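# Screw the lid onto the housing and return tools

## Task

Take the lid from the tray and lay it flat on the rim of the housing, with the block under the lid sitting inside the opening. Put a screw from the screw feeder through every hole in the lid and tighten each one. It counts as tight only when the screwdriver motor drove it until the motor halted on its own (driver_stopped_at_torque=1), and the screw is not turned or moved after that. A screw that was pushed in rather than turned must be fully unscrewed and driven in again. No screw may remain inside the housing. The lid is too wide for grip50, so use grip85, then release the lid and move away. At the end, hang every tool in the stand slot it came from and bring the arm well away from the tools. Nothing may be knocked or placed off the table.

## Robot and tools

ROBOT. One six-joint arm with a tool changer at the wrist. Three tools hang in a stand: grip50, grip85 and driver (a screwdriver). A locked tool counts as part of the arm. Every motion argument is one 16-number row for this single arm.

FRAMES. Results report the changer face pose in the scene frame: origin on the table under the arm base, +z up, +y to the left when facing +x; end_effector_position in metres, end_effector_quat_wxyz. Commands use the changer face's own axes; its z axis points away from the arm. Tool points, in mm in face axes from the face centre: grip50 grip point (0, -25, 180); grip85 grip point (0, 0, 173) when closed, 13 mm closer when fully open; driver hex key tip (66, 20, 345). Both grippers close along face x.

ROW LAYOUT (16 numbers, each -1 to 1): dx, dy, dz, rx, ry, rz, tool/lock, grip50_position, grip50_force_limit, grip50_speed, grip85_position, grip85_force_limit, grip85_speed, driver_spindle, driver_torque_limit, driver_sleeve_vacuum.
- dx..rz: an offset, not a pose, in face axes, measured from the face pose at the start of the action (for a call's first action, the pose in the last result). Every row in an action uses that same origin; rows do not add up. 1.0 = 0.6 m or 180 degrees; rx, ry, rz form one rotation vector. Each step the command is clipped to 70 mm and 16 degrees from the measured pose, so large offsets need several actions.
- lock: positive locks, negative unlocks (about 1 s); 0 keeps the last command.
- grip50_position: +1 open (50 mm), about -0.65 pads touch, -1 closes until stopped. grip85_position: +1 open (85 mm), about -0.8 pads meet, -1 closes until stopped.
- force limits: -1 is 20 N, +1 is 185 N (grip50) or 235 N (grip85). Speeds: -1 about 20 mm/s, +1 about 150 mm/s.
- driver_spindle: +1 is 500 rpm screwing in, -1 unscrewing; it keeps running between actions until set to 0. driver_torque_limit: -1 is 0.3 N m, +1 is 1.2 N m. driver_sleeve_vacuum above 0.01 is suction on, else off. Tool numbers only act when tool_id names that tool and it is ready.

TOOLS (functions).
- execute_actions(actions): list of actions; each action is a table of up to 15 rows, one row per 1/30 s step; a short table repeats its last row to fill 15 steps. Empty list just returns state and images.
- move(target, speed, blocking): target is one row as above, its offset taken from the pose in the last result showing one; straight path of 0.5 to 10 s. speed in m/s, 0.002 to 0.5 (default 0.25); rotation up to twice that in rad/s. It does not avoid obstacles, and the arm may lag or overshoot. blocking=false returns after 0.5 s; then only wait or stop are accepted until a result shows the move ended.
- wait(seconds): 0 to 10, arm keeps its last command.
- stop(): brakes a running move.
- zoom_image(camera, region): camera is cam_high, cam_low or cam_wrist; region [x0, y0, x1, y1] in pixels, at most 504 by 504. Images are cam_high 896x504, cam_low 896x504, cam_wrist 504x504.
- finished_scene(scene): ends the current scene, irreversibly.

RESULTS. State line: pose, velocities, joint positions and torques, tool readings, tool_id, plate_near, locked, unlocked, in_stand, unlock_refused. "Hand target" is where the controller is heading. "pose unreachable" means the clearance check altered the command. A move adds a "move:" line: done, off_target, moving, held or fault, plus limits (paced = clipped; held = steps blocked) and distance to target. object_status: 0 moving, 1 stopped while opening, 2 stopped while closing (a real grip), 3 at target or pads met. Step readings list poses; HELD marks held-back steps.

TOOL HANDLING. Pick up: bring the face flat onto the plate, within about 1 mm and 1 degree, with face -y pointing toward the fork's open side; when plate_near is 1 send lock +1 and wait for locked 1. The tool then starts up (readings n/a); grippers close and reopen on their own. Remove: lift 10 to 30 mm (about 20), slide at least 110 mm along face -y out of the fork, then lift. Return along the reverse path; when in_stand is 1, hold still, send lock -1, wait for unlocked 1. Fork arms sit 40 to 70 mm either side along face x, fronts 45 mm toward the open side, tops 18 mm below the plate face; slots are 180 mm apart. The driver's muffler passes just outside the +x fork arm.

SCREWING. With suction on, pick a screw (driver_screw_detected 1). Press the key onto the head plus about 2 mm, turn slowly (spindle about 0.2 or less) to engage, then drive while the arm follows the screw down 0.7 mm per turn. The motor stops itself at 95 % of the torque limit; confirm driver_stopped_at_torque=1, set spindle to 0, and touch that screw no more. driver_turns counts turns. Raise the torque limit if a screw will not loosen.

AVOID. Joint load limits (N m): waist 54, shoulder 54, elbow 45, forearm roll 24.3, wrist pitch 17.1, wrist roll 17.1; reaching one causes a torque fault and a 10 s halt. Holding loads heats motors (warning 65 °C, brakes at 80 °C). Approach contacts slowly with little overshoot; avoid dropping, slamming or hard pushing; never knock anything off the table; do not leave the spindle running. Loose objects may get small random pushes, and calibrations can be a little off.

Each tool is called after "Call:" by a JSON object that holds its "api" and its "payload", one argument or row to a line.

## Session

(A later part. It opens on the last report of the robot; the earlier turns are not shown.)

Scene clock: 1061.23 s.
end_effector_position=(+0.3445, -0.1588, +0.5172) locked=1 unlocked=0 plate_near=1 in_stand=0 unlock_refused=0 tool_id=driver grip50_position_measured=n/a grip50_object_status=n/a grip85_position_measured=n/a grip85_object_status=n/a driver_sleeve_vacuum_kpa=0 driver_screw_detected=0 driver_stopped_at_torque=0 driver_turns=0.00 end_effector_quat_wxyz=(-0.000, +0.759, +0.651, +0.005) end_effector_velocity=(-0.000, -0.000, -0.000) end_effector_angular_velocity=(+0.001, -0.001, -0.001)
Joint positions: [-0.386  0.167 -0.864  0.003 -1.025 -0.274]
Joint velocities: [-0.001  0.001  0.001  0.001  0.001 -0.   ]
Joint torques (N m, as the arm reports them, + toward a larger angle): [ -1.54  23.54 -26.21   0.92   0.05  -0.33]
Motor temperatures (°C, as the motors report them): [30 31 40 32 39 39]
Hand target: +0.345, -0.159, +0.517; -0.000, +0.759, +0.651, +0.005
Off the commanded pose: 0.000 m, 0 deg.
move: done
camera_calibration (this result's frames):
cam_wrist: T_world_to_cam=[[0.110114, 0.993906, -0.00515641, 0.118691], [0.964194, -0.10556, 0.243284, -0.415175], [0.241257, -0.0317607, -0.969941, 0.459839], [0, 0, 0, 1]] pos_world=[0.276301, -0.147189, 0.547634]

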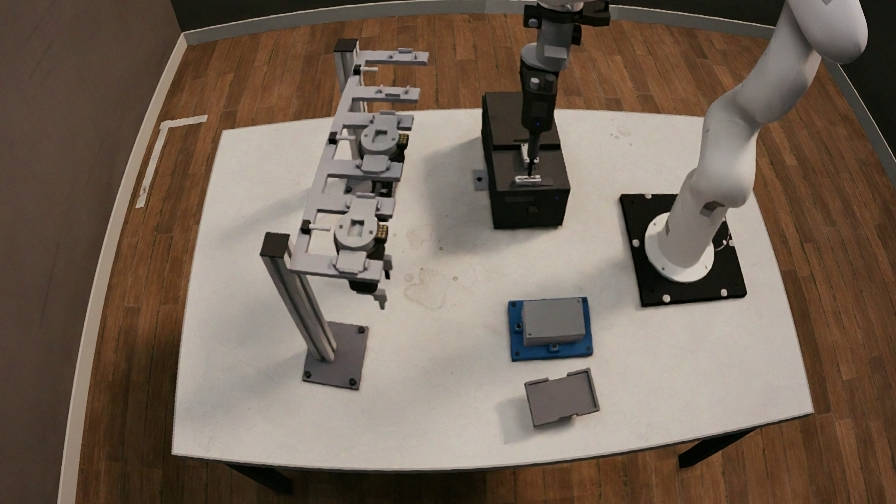

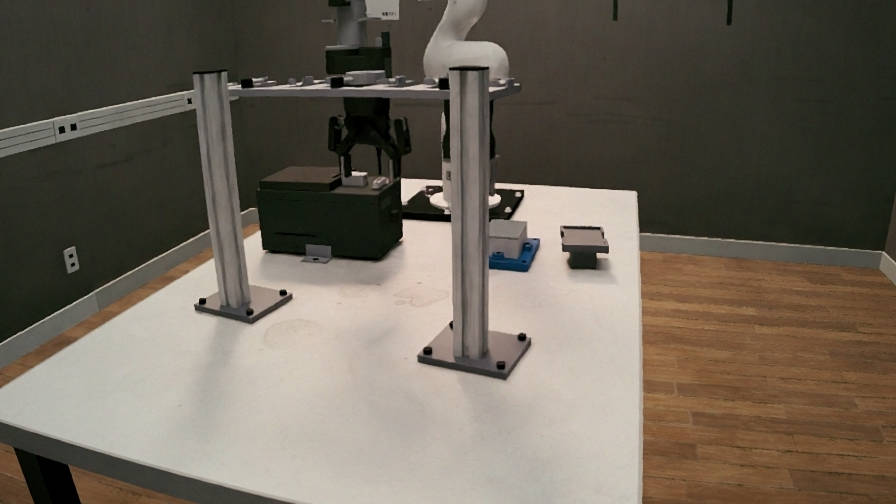

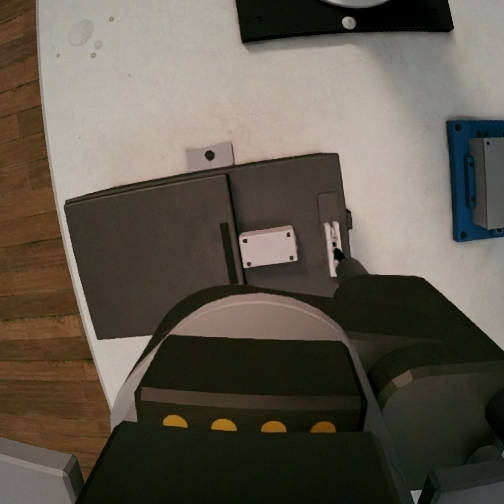

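Call:
{"api": "move", "payload": {
  "target": [0,-0.0005,0.008,0,0,0,0,1,0,0,1,0,0,0,0,1],
  "speed": 0.005
}}

Call:
{"api": "zoom_image", "payload": {
  "camera": "cam_wrist",
  "region": [310,210,370,270]
}}

Call:
{"api": "zoom_image", "payload": {
  "camera": "cam_low",
  "region": [350,150,410,200]
}}

Scene clock: 1072.83 s.
end_effector_position=(+0.3442, -0.1588, +0.5124) locked=1 unlocked=0 plate_near=1 in_stand=0 unlock_refused=0 tool_id=driver grip50_position_measured=n/a grip50_object_status=n/a grip85_position_measured=n/a grip85_object_status=n/a driver_sleeve_vacuum_kpa=14 driver_screw_detected=0 driver_stopped_at_torque=0 driver_turns=0.00 end_effector_quat_wxyz=(-0.000, +0.759, +0.651, +0.004) end_effector_velocity=(-0.000, -0.000, +0.000) end_effector_angular_velocity=(+0.001, -0.000, -0.002)
Joint positions: [-0.386  0.165 -0.855  0.003 -1.015 -0.274]
Joint velocities: [-0.001  0.     0.     0.001  0.     0.001]
Joint torques (N m, as the arm reports them, + toward a larger angle): [ -1.98  22.84 -25.46   1.42   0.38  -0.17]
Motor temperatures (°C, as the motors report them): [30 31 40 32 39 39]
Hand target: +0.344, -0.159, +0.512; -0.000, +0.759, +0.651, +0.005
Off the commanded pose: 0.000 m, 0 deg.
move: done
camera_calibration (this result's frames):
cam_wrist: T_world_to_cam=[[0.110094, 0.993908, -0.00518189, 0.118659], [0.964237, -0.105539, 0.243121, -0.413646], [0.241093, -0.0317626, -0.969982, 0.455388], [0, 0, 0, 1]] pos_world=[0.275999, -0.147128, 0.542899]

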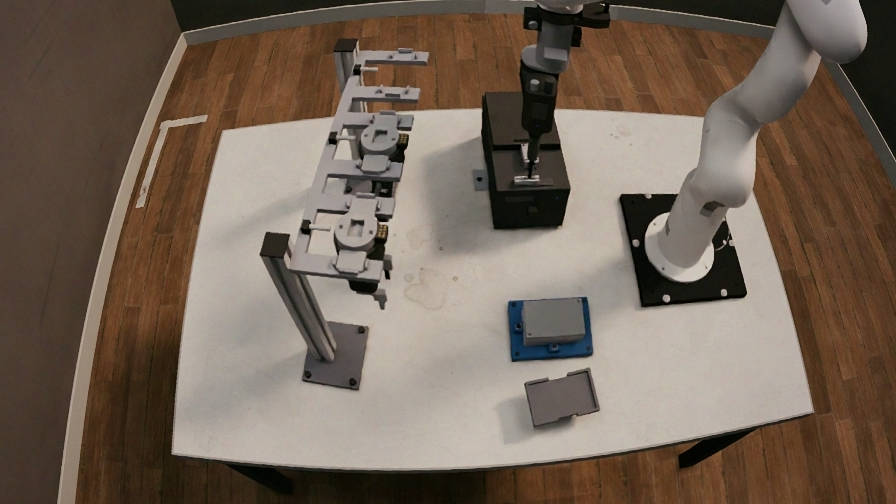

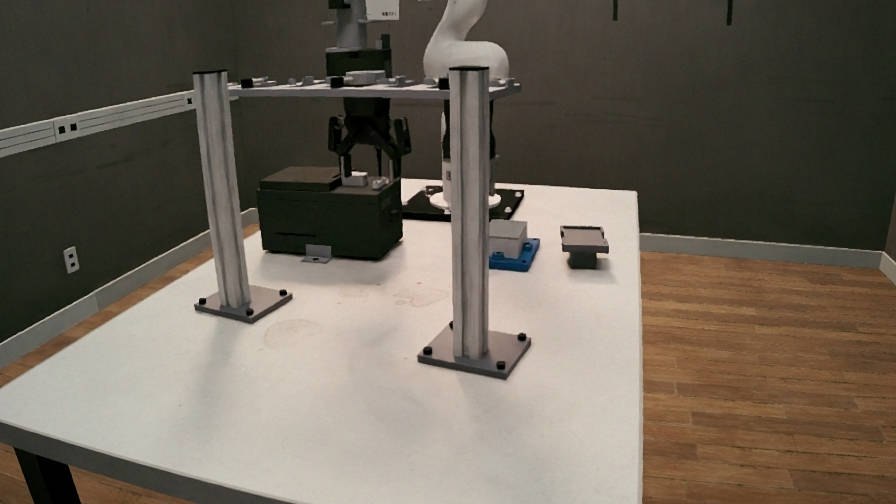

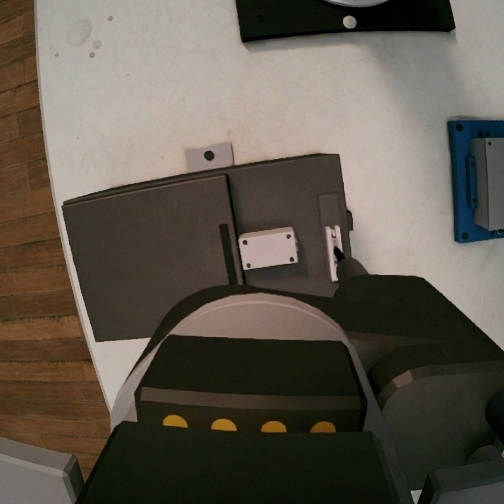

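Region (310, 210, 370, 270) of cam_wrist's 504x504 image, scaled by 8.400, with more detail than that image has.

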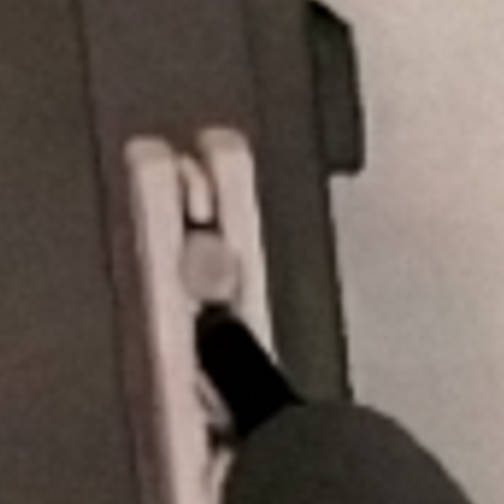

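Region (350, 150, 410, 200) of cam_low's 896x504 image, scaled by 8.400, with more detail than that image has.

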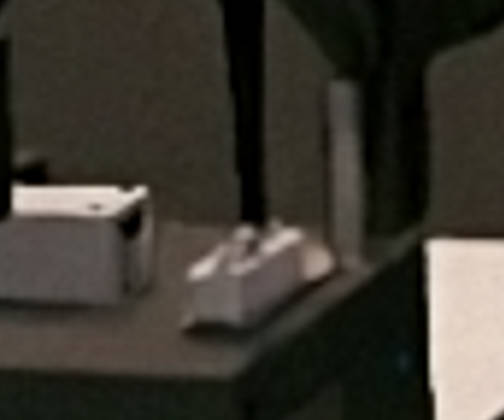

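Call:
{"api": "zoom_image", "payload": {
  "camera": "cam_high",
  "region": [500,140,560,200]
}}

Call:
{"api": "execute_actions", "payload": {
  "actions": []
}}

Call:
{"api": "zoom_image", "payload": {
  "camera": "cam_wrist",
  "region": [310,210,370,270]
}}

Region (500, 140, 560, 200) of cam_high's 896x504 image, scaled by 8.400, with more detail than that image has.

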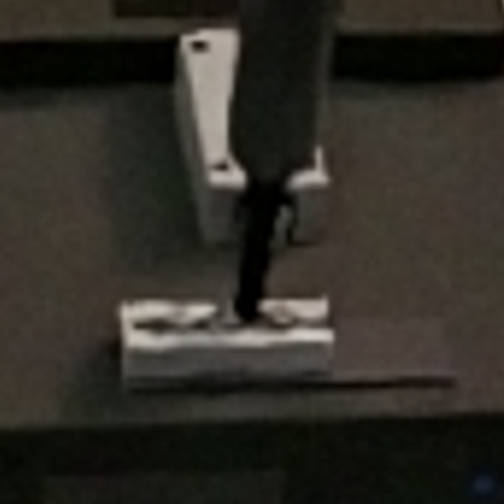

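Scene clock: 1123.10 s.
end_effector_position=(+0.3443, -0.1588, +0.5124) locked=1 unlocked=0 plate_near=1 in_stand=0 unlock_refused=0 tool_id=driver grip50_position_measured=n/a grip50_object_status=n/a grip85_position_measured=n/a grip85_object_status=n/a driver_sleeve_vacuum_kpa=14 driver_screw_detected=0 driver_stopped_at_torque=0 driver_turns=0.00 end_effector_quat_wxyz=(-0.000, +0.759, +0.651, +0.005) end_effector_velocity=(+0.000, -0.000, +0.001) end_effector_angular_velocity=(-0.000, -0.000, -0.000)
Joint positions: [-0.386  0.165 -0.855  0.003 -1.014 -0.274]
Joint velocities: [-0.     0.    -0.001 -0.    -0.001 -0.   ]
Joint torques (N m, as the arm reports them, + toward a larger angle): [ -0.53  23.22 -25.48   1.95   0.62  -0.22]
Motor temperatures (°C, as the motors report them): [30 30 40 32 39 39]
Hand target: +0.344, -0.159, +0.512; -0.000, +0.759, +0.651, +0.005
Off the commanded pose: 0.000 m, 0 deg.
camera_calibration (this result's frames):
cam_wrist: T_world_to_cam=[[0.11013, 0.993904, -0.00516523, 0.118626], [0.964194, -0.105573, 0.243278, -0.413737], [0.24125, -0.0317724, -0.969943, 0.455251], [0, 0, 0, 1]] pos_world=[0.276029, -0.147118, 0.542833]

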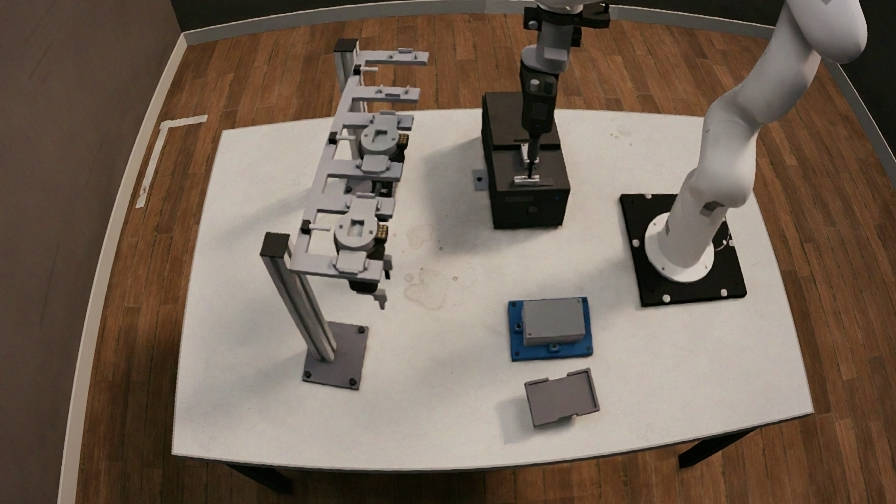

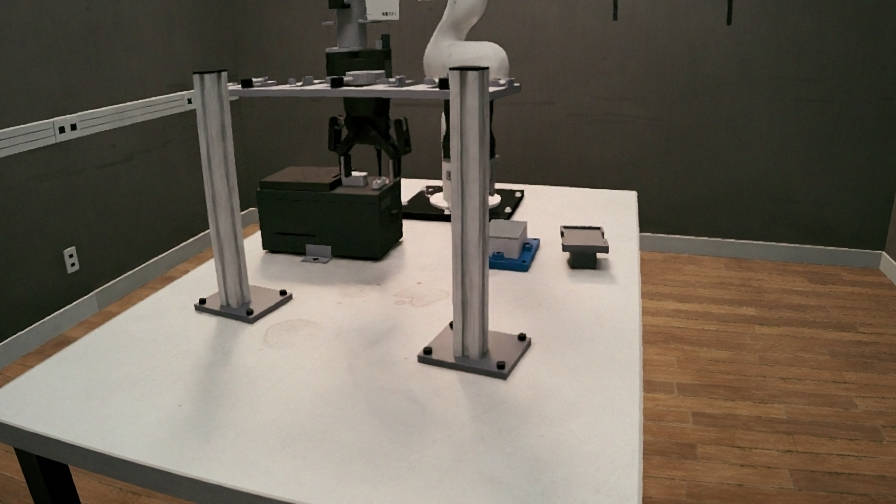

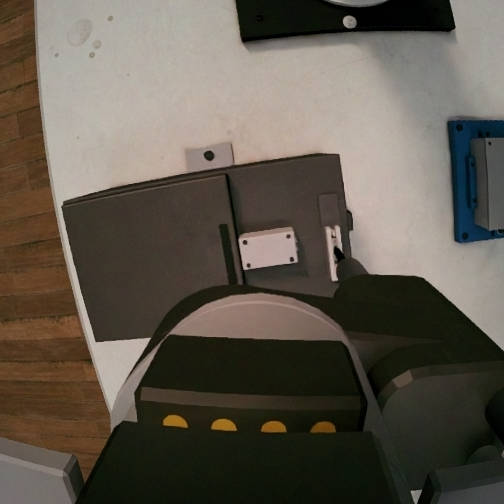

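Region (310, 210, 370, 270) of cam_wrist's 504x504 image, scaled by 8.400, with more detail than that image has.

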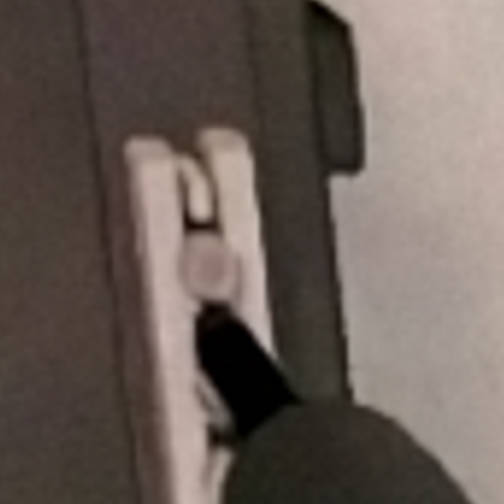

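Call:
{"api": "move", "payload": {
  "target": [0,0,-0.007,0,0,0,0,1,0,0,1,0,0,0,0,1],
  "speed": 0.01
}}

Call:
{"api": "zoom_image", "payload": {
  "camera": "cam_wrist",
  "region": [310,210,370,270]
}}

Call:
{"api": "zoom_image", "payload": {
  "camera": "cam_high",
  "region": [500,140,560,200]
}}

Scene clock: 1139.53 s.
end_effector_position=(+0.3443, -0.1588, +0.5165) locked=1 unlocked=0 plate_near=1 in_stand=0 unlock_refused=0 tool_id=driver grip50_position_measured=n/a grip50_object_status=n/a grip85_position_measured=n/a grip85_object_status=n/a driver_sleeve_vacuum_kpa=14 driver_screw_detected=0 driver_stopped_at_torque=0 driver_turns=0.00 end_effector_quat_wxyz=(-0.000, +0.759, +0.651, +0.005) end_effector_velocity=(+0.000, +0.000, +0.000) end_effector_angular_velocity=(+0.001, +0.002, +0.000)
Joint positions: [-0.386  0.168 -0.862  0.003 -1.024 -0.274]
Joint velocities: [ 0.001 -0.001 -0.001 -0.    -0.002  0.   ]
Joint torques (N m, as the arm reports them, + toward a larger angle): [ -1.61  24.15 -26.53   1.12   0.26  -0.28]
Motor temperatures (°C, as the motors report them): [30 30 40 32 39 39]
Hand target: +0.344, -0.159, +0.517; -0.000, +0.759, +0.651, +0.005
Off the commanded pose: 0.000 m, 0 deg.
move: done
camera_calibration (this result's frames):
cam_wrist: T_world_to_cam=[[0.110118, 0.993905, -0.0051638, 0.118672], [0.964185, -0.105561, 0.243319, -0.414752], [0.241291, -0.0317727, -0.969932, 0.459266], [0, 0, 0, 1]] pos_world=[0.276012, -0.147139, 0.546987]

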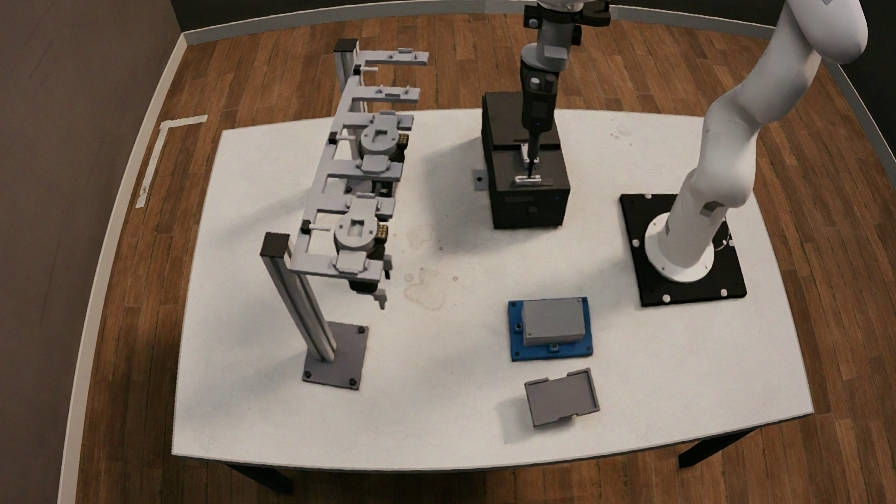

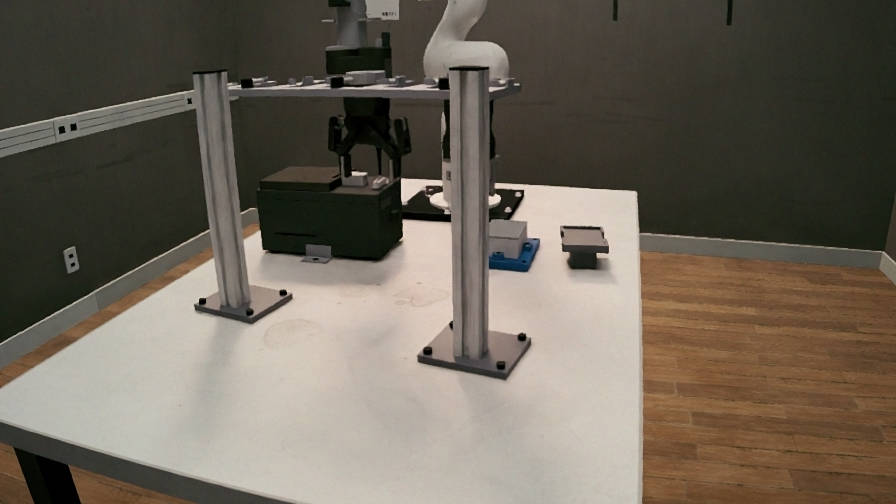

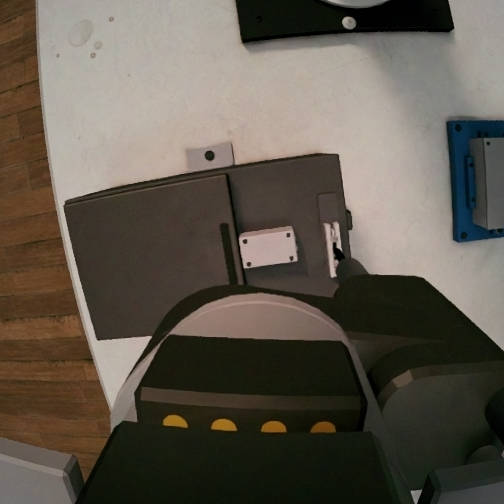

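Region (310, 210, 370, 270) of cam_wrist's 504x504 image, scaled by 8.400, with more detail than that image has.

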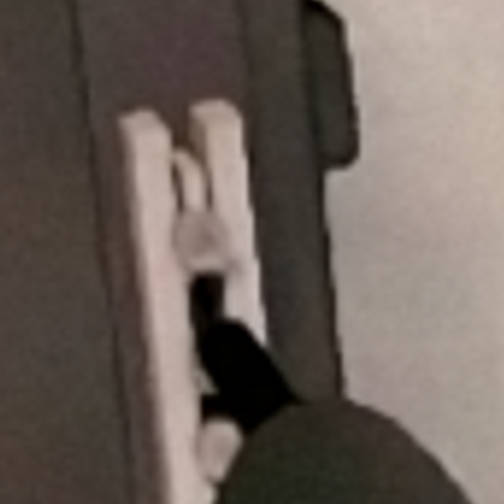

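Region (500, 140, 560, 200) of cam_high's 896x504 image, scaled by 8.400, with more detail than that image has.

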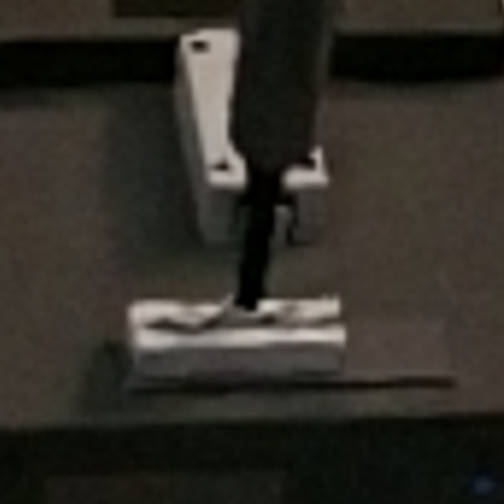

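Call:
{"api": "move", "payload": {
  "target": [0,0,-0.015,0,0,0,0,1,0,0,1,0,0,0,0,1],
  "speed": 0.01
}}

Call:
{"api": "zoom_image", "payload": {
  "camera": "cam_wrist",
  "region": [310,210,370,270]
}}

Call:
{"api": "zoom_image", "payload": {
  "camera": "cam_high",
  "region": [500,140,560,200]
}}

Call:
{"api": "zoom_image", "payload": {
  "camera": "cam_low",
  "region": [350,150,410,200]
}}

Scene clock: 1154.47 s.
end_effector_position=(+0.3442, -0.1588, +0.5255) locked=1 unlocked=0 plate_near=1 in_stand=0 unlock_refused=0 tool_id=driver grip50_position_measured=n/a grip50_object_status=n/a grip85_position_measured=n/a grip85_object_status=n/a driver_sleeve_vacuum_kpa=14 driver_screw_detected=0 driver_stopped_at_torque=0 driver_turns=0.00 end_effector_quat_wxyz=(-0.000, +0.759, +0.651, +0.005) end_effector_velocity=(-0.000, +0.000, +0.000) end_effector_angular_velocity=(+0.001, +0.001, -0.000)
Joint positions: [-0.386  0.172 -0.878  0.003 -1.045 -0.274]
Joint velocities: [-0.    -0.    -0.001  0.001 -0.002 -0.   ]
Joint torques (N m, as the arm reports them, + toward a larger angle): [ -2.63  22.82 -26.38   0.97   0.14  -0.36]
Motor temperatures (°C, as the motors report them): [30 30 41 32 39 39]
Hand target: +0.344, -0.159, +0.526; -0.000, +0.759, +0.651, +0.005
Off the commanded pose: 0.000 m, 0 deg.
move: done
camera_calibration (this result's frames):
cam_wrist: T_world_to_cam=[[0.11009, 0.993908, -0.00516117, 0.118777], [0.964175, -0.105533, 0.243372, -0.416915], [0.241345, -0.031769, -0.969919, 0.467939], [0, 0, 0, 1]] pos_world=[0.275968, -0.147186, 0.555942]

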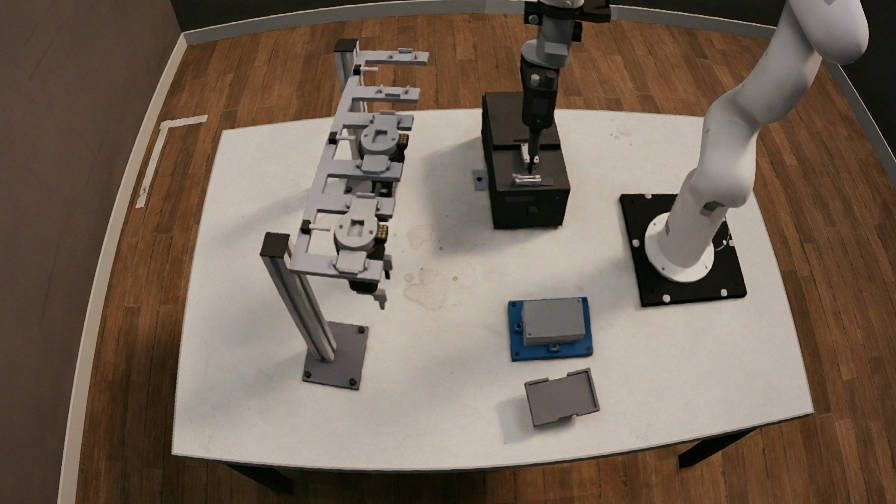

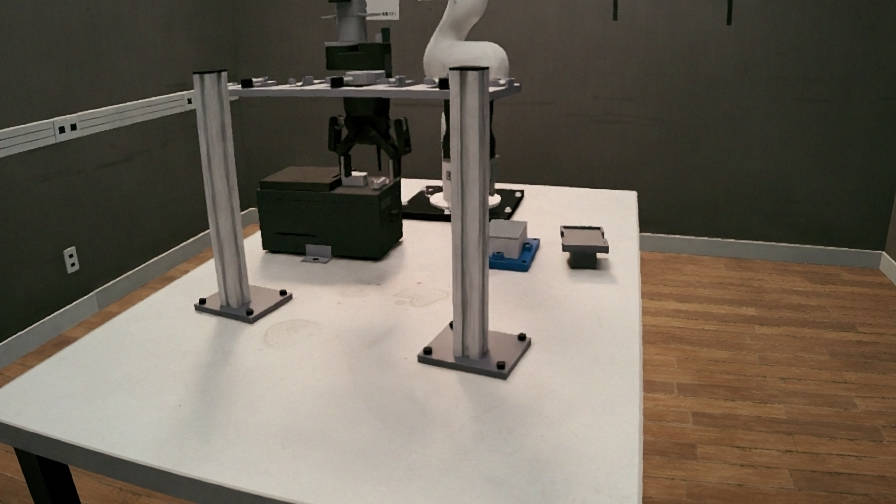

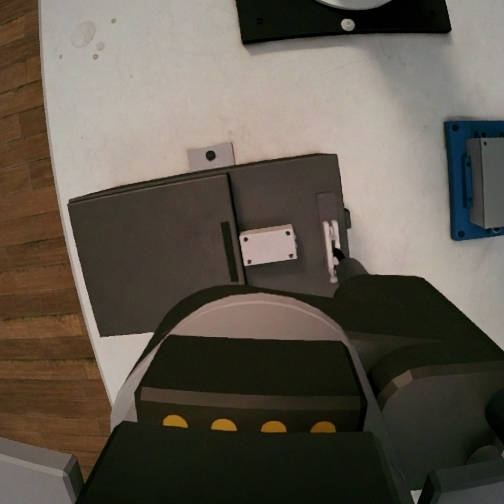

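Region (310, 210, 370, 270) of cam_wrist's 504x504 image, scaled by 8.400, with more detail than that image has.

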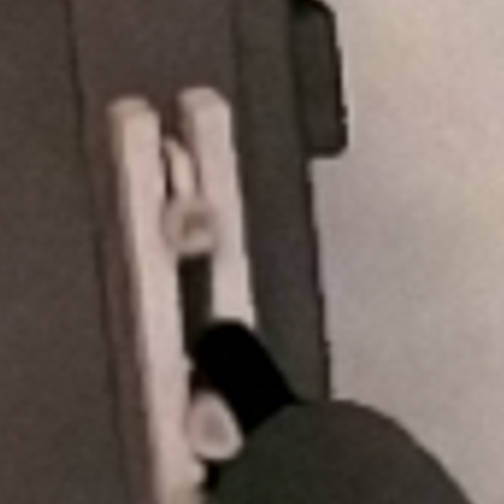

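Region (500, 140, 560, 200) of cam_high's 896x504 image, scaled by 8.400, with more detail than that image has.

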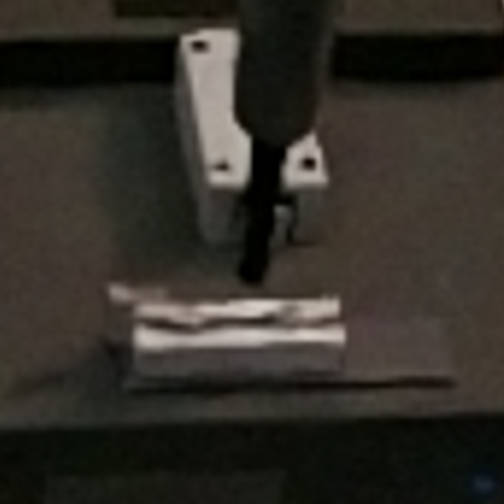

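Region (350, 150, 410, 200) of cam_low's 896x504 image, scaled by 8.400, with more detail than that image has.

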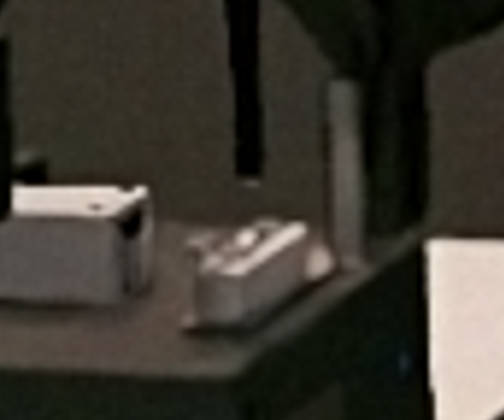

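Call:
{"api": "move", "payload": {
  "target": [-0.004,-0.020,0.008,0,0,0,0,1,0,0,1,0,0,0,0,-1],
  "speed": 0.015
}}

Call:
{"api": "zoom_image", "payload": {
  "camera": "cam_wrist",
  "region": [310,220,370,280]
}}

Call:
{"api": "zoom_image", "payload": {
  "camera": "cam_high",
  "region": [500,140,560,200]
}}

Call:
{"api": "zoom_image", "payload": {
  "camera": "cam_low",
  "region": [350,150,410,200]
}}

Scene clock: 1211.73 s.
end_effector_position=(+0.3321, -0.1593, +0.5207) locked=1 unlocked=0 plate_near=1 in_stand=0 unlock_refused=0 tool_id=driver grip50_position_measured=n/a grip50_object_status=n/a grip85_position_measured=n/a grip85_object_status=n/a driver_sleeve_vacuum_kpa=0 driver_screw_detected=0 driver_stopped_at_torque=0 driver_turns=0.00 end_effector_quat_wxyz=(-0.000, +0.759, +0.651, +0.005) end_effector_velocity=(-0.001, -0.000, -0.000) end_effector_angular_velocity=(-0.001, -0.001, -0.000)
Joint positions: [-0.401  0.199 -0.845  0.003 -1.038 -0.289]
Joint velocities: [-0.002  0.002  0.003 -0.     0.001 -0.001]
Joint torques (N m, as the arm reports them, + toward a larger angle): [ -1.8   21.4  -26.27   1.08   0.15  -0.24]
Motor temperatures (°C, as the motors report them): [30 30 41 32 39 39]
Hand target: +0.332, -0.159, +0.521; -0.000, +0.759, +0.651, +0.005
Off the commanded pose: 0.000 m, 0 deg.
move: done
camera_calibration (this result's frames):
cam_wrist: T_world_to_cam=[[0.110109, 0.993906, -0.00518935, 0.120586], [0.964179, -0.105545, 0.24335, -0.404086], [0.24132, -0.0317985, -0.969925, 0.466163], [0, 0, 0, 1]] pos_world=[0.263839, -0.147677, 0.551103]

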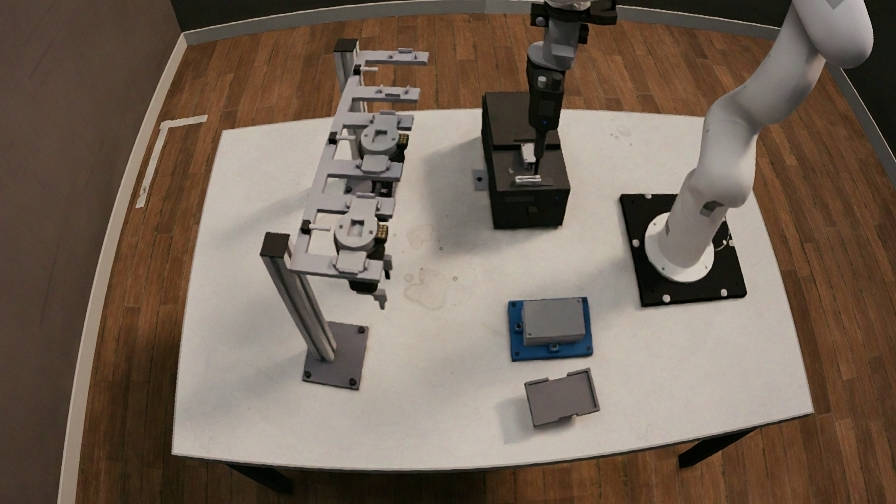

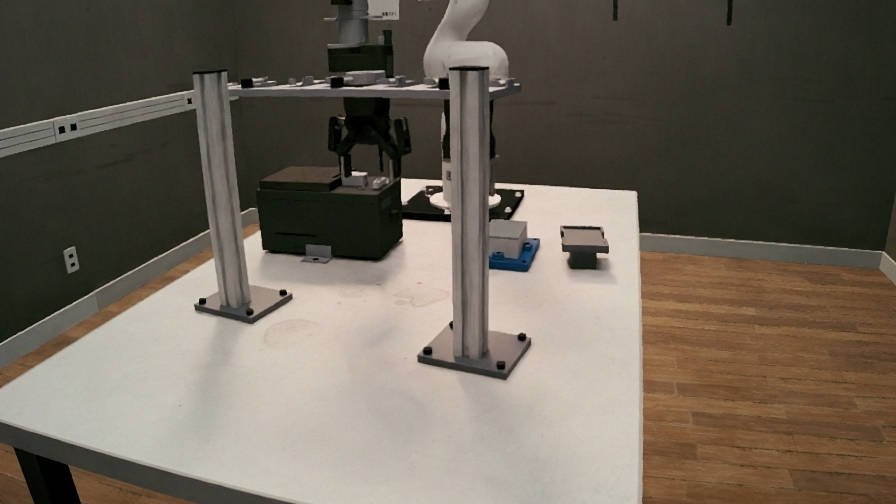

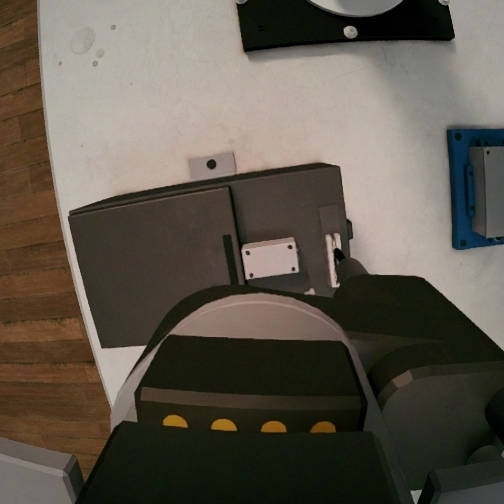

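Region (310, 220, 370, 280) of cam_wrist's 504x504 image, scaled by 8.400, with more detail than that image has.

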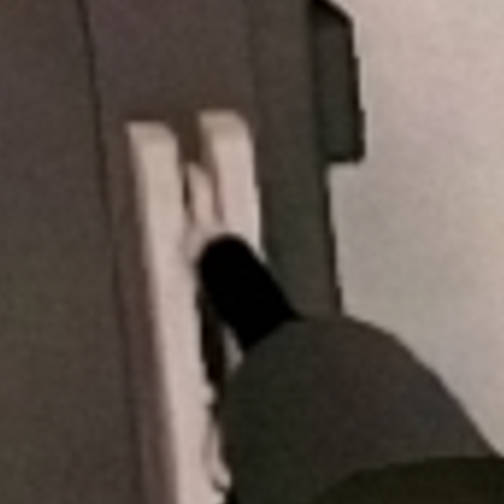

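Region (500, 140, 560, 200) of cam_high's 896x504 image, scaled by 8.400, with more detail than that image has.

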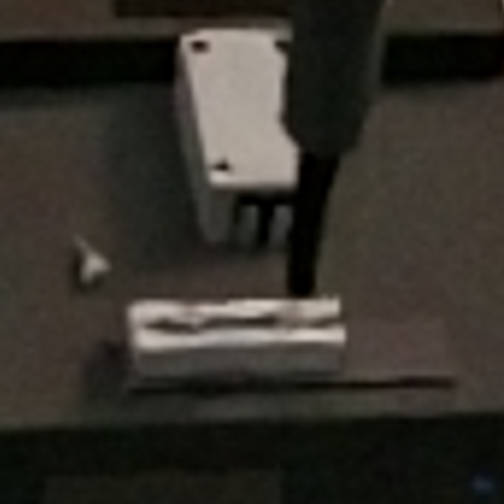

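Region (350, 150, 410, 200) of cam_low's 896x504 image, scaled by 8.400, with more detail than that image has.

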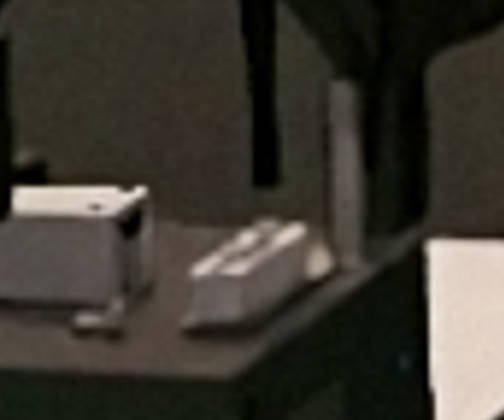

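Call:
{"api": "move", "payload": {
  "target": [0,0.0008,0.010,0,0,0,0,1,0,0,1,0,0,0,0,-1],
  "speed": 0.005
}}

Call:
{"api": "zoom_image", "payload": {
  "camera": "cam_wrist",
  "region": [310,220,370,280]
}}

Call:
{"api": "zoom_image", "payload": {
  "camera": "cam_high",
  "region": [500,140,560,200]
}}

Call:
{"api": "zoom_image", "payload": {
  "camera": "cam_low",
  "region": [350,150,410,200]
}}

Scene clock: 1290.53 s.
end_effector_position=(+0.3326, -0.1594, +0.5147) locked=1 unlocked=0 plate_near=1 in_stand=0 unlock_refused=0 tool_id=driver grip50_position_measured=n/a grip50_object_status=n/a grip85_position_measured=n/a grip85_object_status=n/a driver_sleeve_vacuum_kpa=0 driver_screw_detected=0 driver_stopped_at_torque=0 driver_turns=0.00 end_effector_quat_wxyz=(-0.000, +0.759, +0.651, +0.005) end_effector_velocity=(+0.000, -0.000, -0.001) end_effector_angular_velocity=(-0.001, -0.001, +0.000)
Joint positions: [-0.4    0.195 -0.835  0.003 -1.024 -0.289]
Joint velocities: [-0.    -0.001  0.001 -0.     0.003 -0.   ]
Joint torques (N m, as the arm reports them, + toward a larger angle): [ -1.26  21.64 -26.18   1.27   0.09  -0.32]
Motor temperatures (°C, as the motors report them): [30 30 41 32 39 39]
Hand target: +0.333, -0.159, +0.515; -0.000, +0.759, +0.651, +0.005
Off the commanded pose: 0.000 m, 0 deg.
move: done
camera_calibration (this result's frames):
cam_wrist: T_world_to_cam=[[0.110129, 0.993904, -0.00519374, 0.120539], [0.964183, -0.105564, 0.243326, -0.403111], [0.241295, -0.031805, -0.969931, 0.460254], [0, 0, 0, 1]] pos_world=[0.264341, -0.14772, 0.545128]

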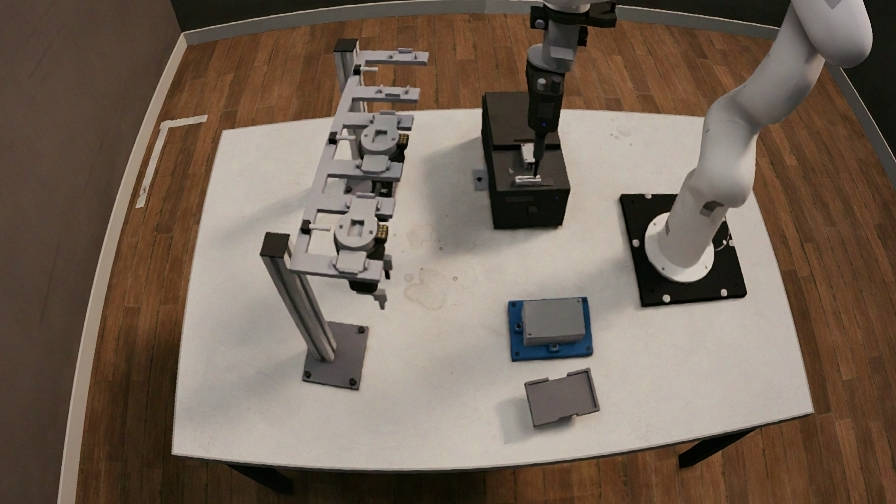

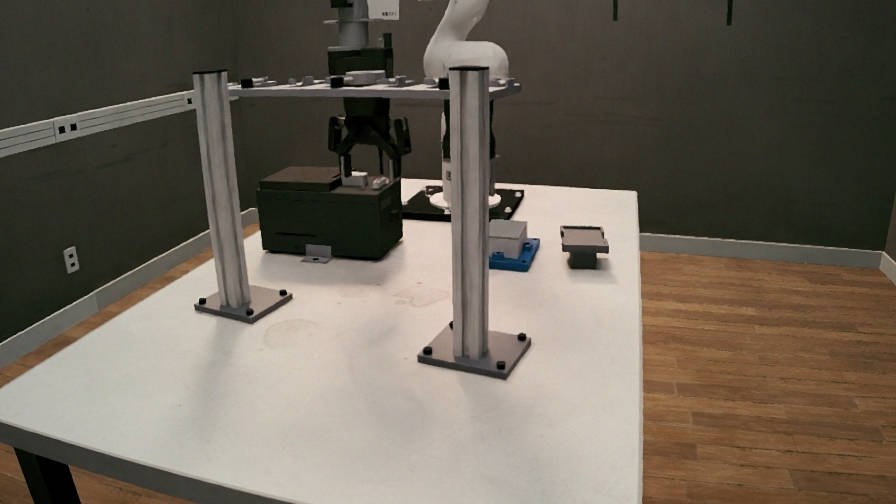

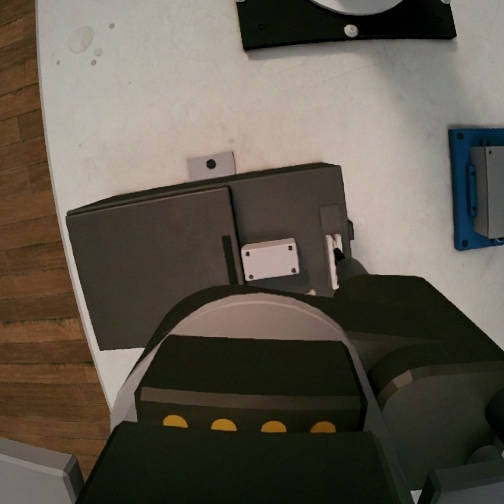

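Region (310, 220, 370, 280) of cam_wrist's 504x504 image, scaled by 8.400, with more detail than that image has.

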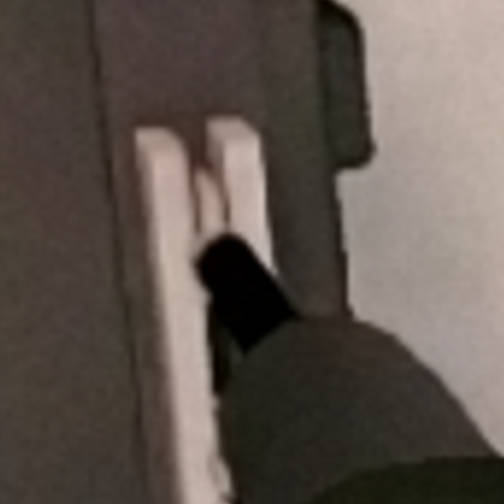

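Region (500, 140, 560, 200) of cam_high's 896x504 image, scaled by 8.400, with more detail than that image has.

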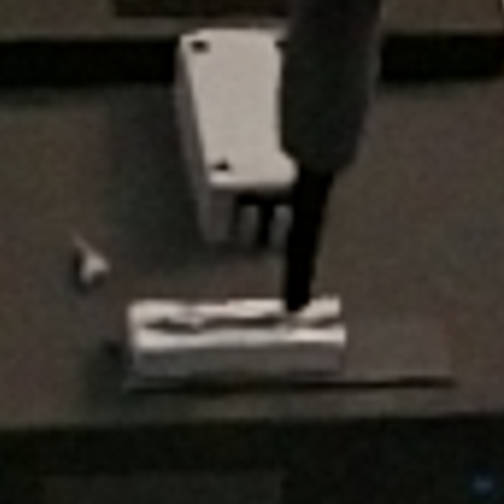

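Region (350, 150, 410, 200) of cam_low's 896x504 image, scaled by 8.400, with more detail than that image has.

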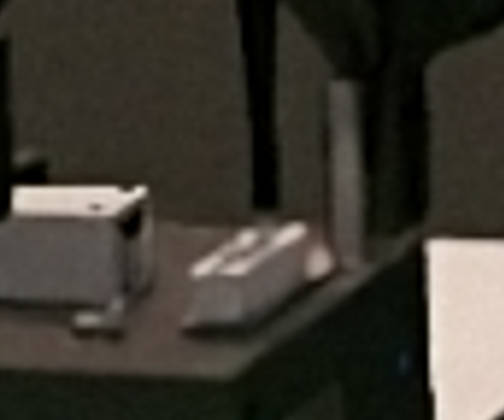

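Call:
{"api": "move", "payload": {
  "target": [0,0,0.0035,0,0,0,0,1,0,0,1,0,0,0,0,-1],
  "speed": 0.003
}}

Call:
{"api": "zoom_image", "payload": {
  "camera": "cam_wrist",
  "region": [310,220,370,280]
}}

Call:
{"api": "zoom_image", "payload": {
  "camera": "cam_low",
  "region": [350,150,410,200]
}}

Scene clock: 1298.47 s.
end_effector_position=(+0.3326, -0.1594, +0.5127) locked=1 unlocked=0 plate_near=1 in_stand=0 unlock_refused=0 tool_id=driver grip50_position_measured=n/a grip50_object_status=n/a grip85_position_measured=n/a grip85_object_status=n/a driver_sleeve_vacuum_kpa=0 driver_screw_detected=0 driver_stopped_at_torque=0 driver_turns=0.00 end_effector_quat_wxyz=(+0.000, +0.759, +0.651, +0.005) end_effector_velocity=(-0.000, -0.000, -0.001) end_effector_angular_velocity=(-0.000, -0.000, -0.000)
Joint positions: [-0.4    0.194 -0.832  0.003 -1.019 -0.289]
Joint velocities: [ 0.    -0.     0.002 -0.     0.003  0.   ]
Joint torques (N m, as the arm reports them, + toward a larger angle): [ -2.38  19.57 -25.05   0.7    0.25  -0.21]
Motor temperatures (°C, as the motors report them): [30 30 41 32 39 39]
Hand target: +0.333, -0.159, +0.513; -0.000, +0.759, +0.651, +0.005
Off the commanded pose: 0.000 m, 0 deg.
move: done
camera_calibration (this result's frames):
cam_wrist: T_world_to_cam=[[0.110154, 0.993901, -0.00522919, 0.120526], [0.964116, -0.105572, 0.243587, -0.402796], [0.24155, -0.0318737, -0.969865, 0.458236], [0, 0, 0, 1]] pos_world=[0.264379, -0.147709, 0.543174]

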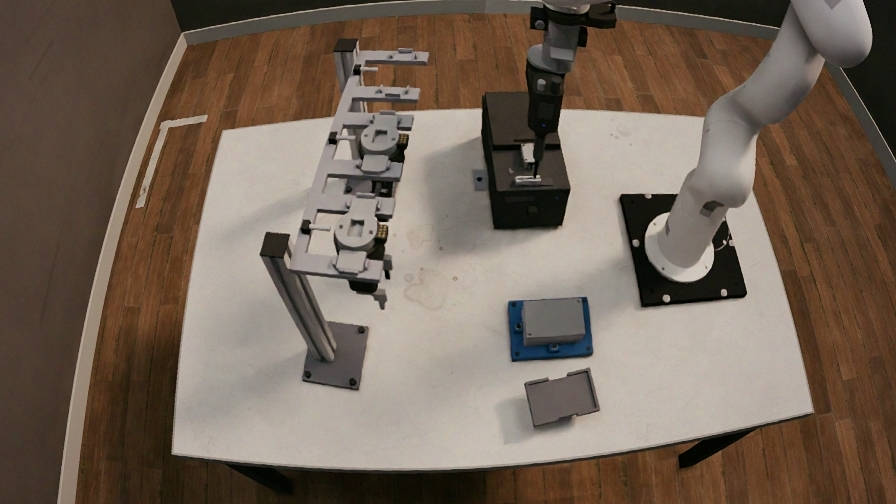

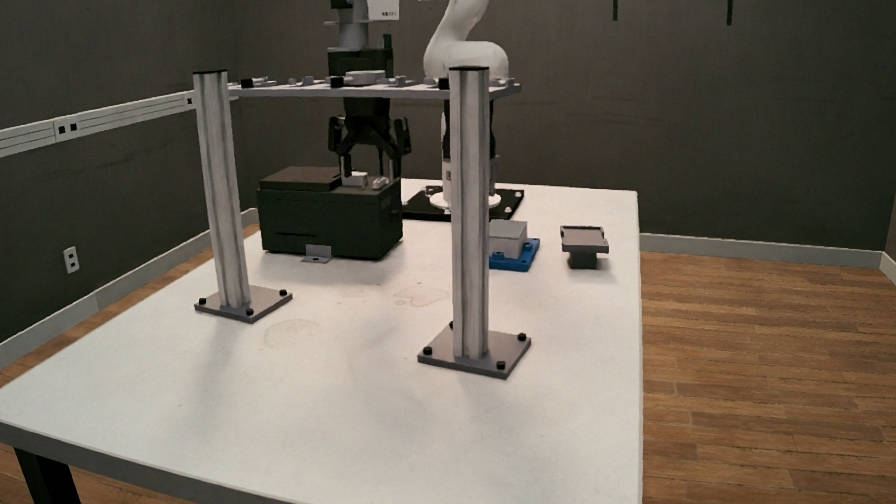

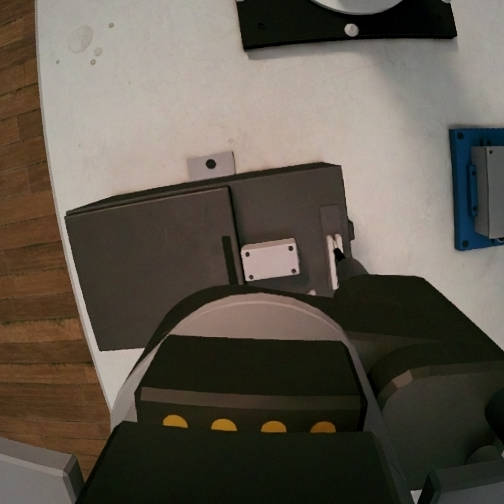

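Region (310, 220, 370, 280) of cam_wrist's 504x504 image, scaled by 8.400, with more detail than that image has.

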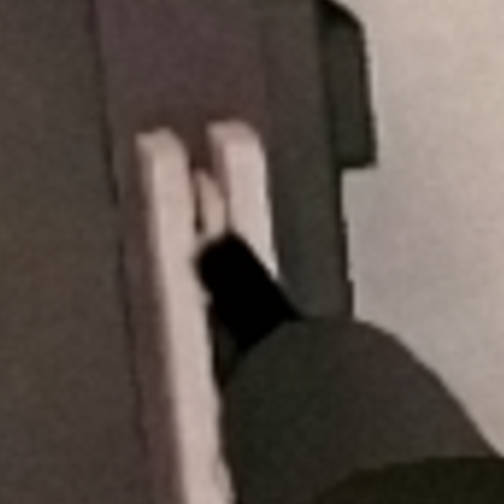

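Region (350, 150, 410, 200) of cam_low's 896x504 image, scaled by 8.400, with more detail than that image has.

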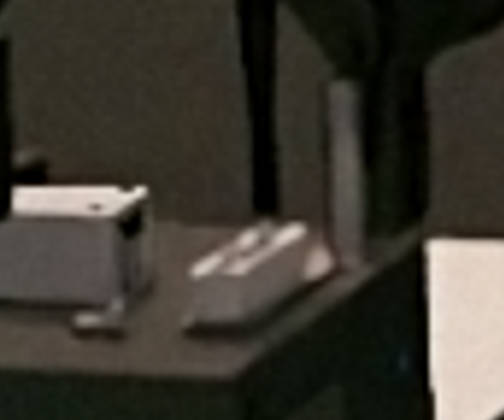

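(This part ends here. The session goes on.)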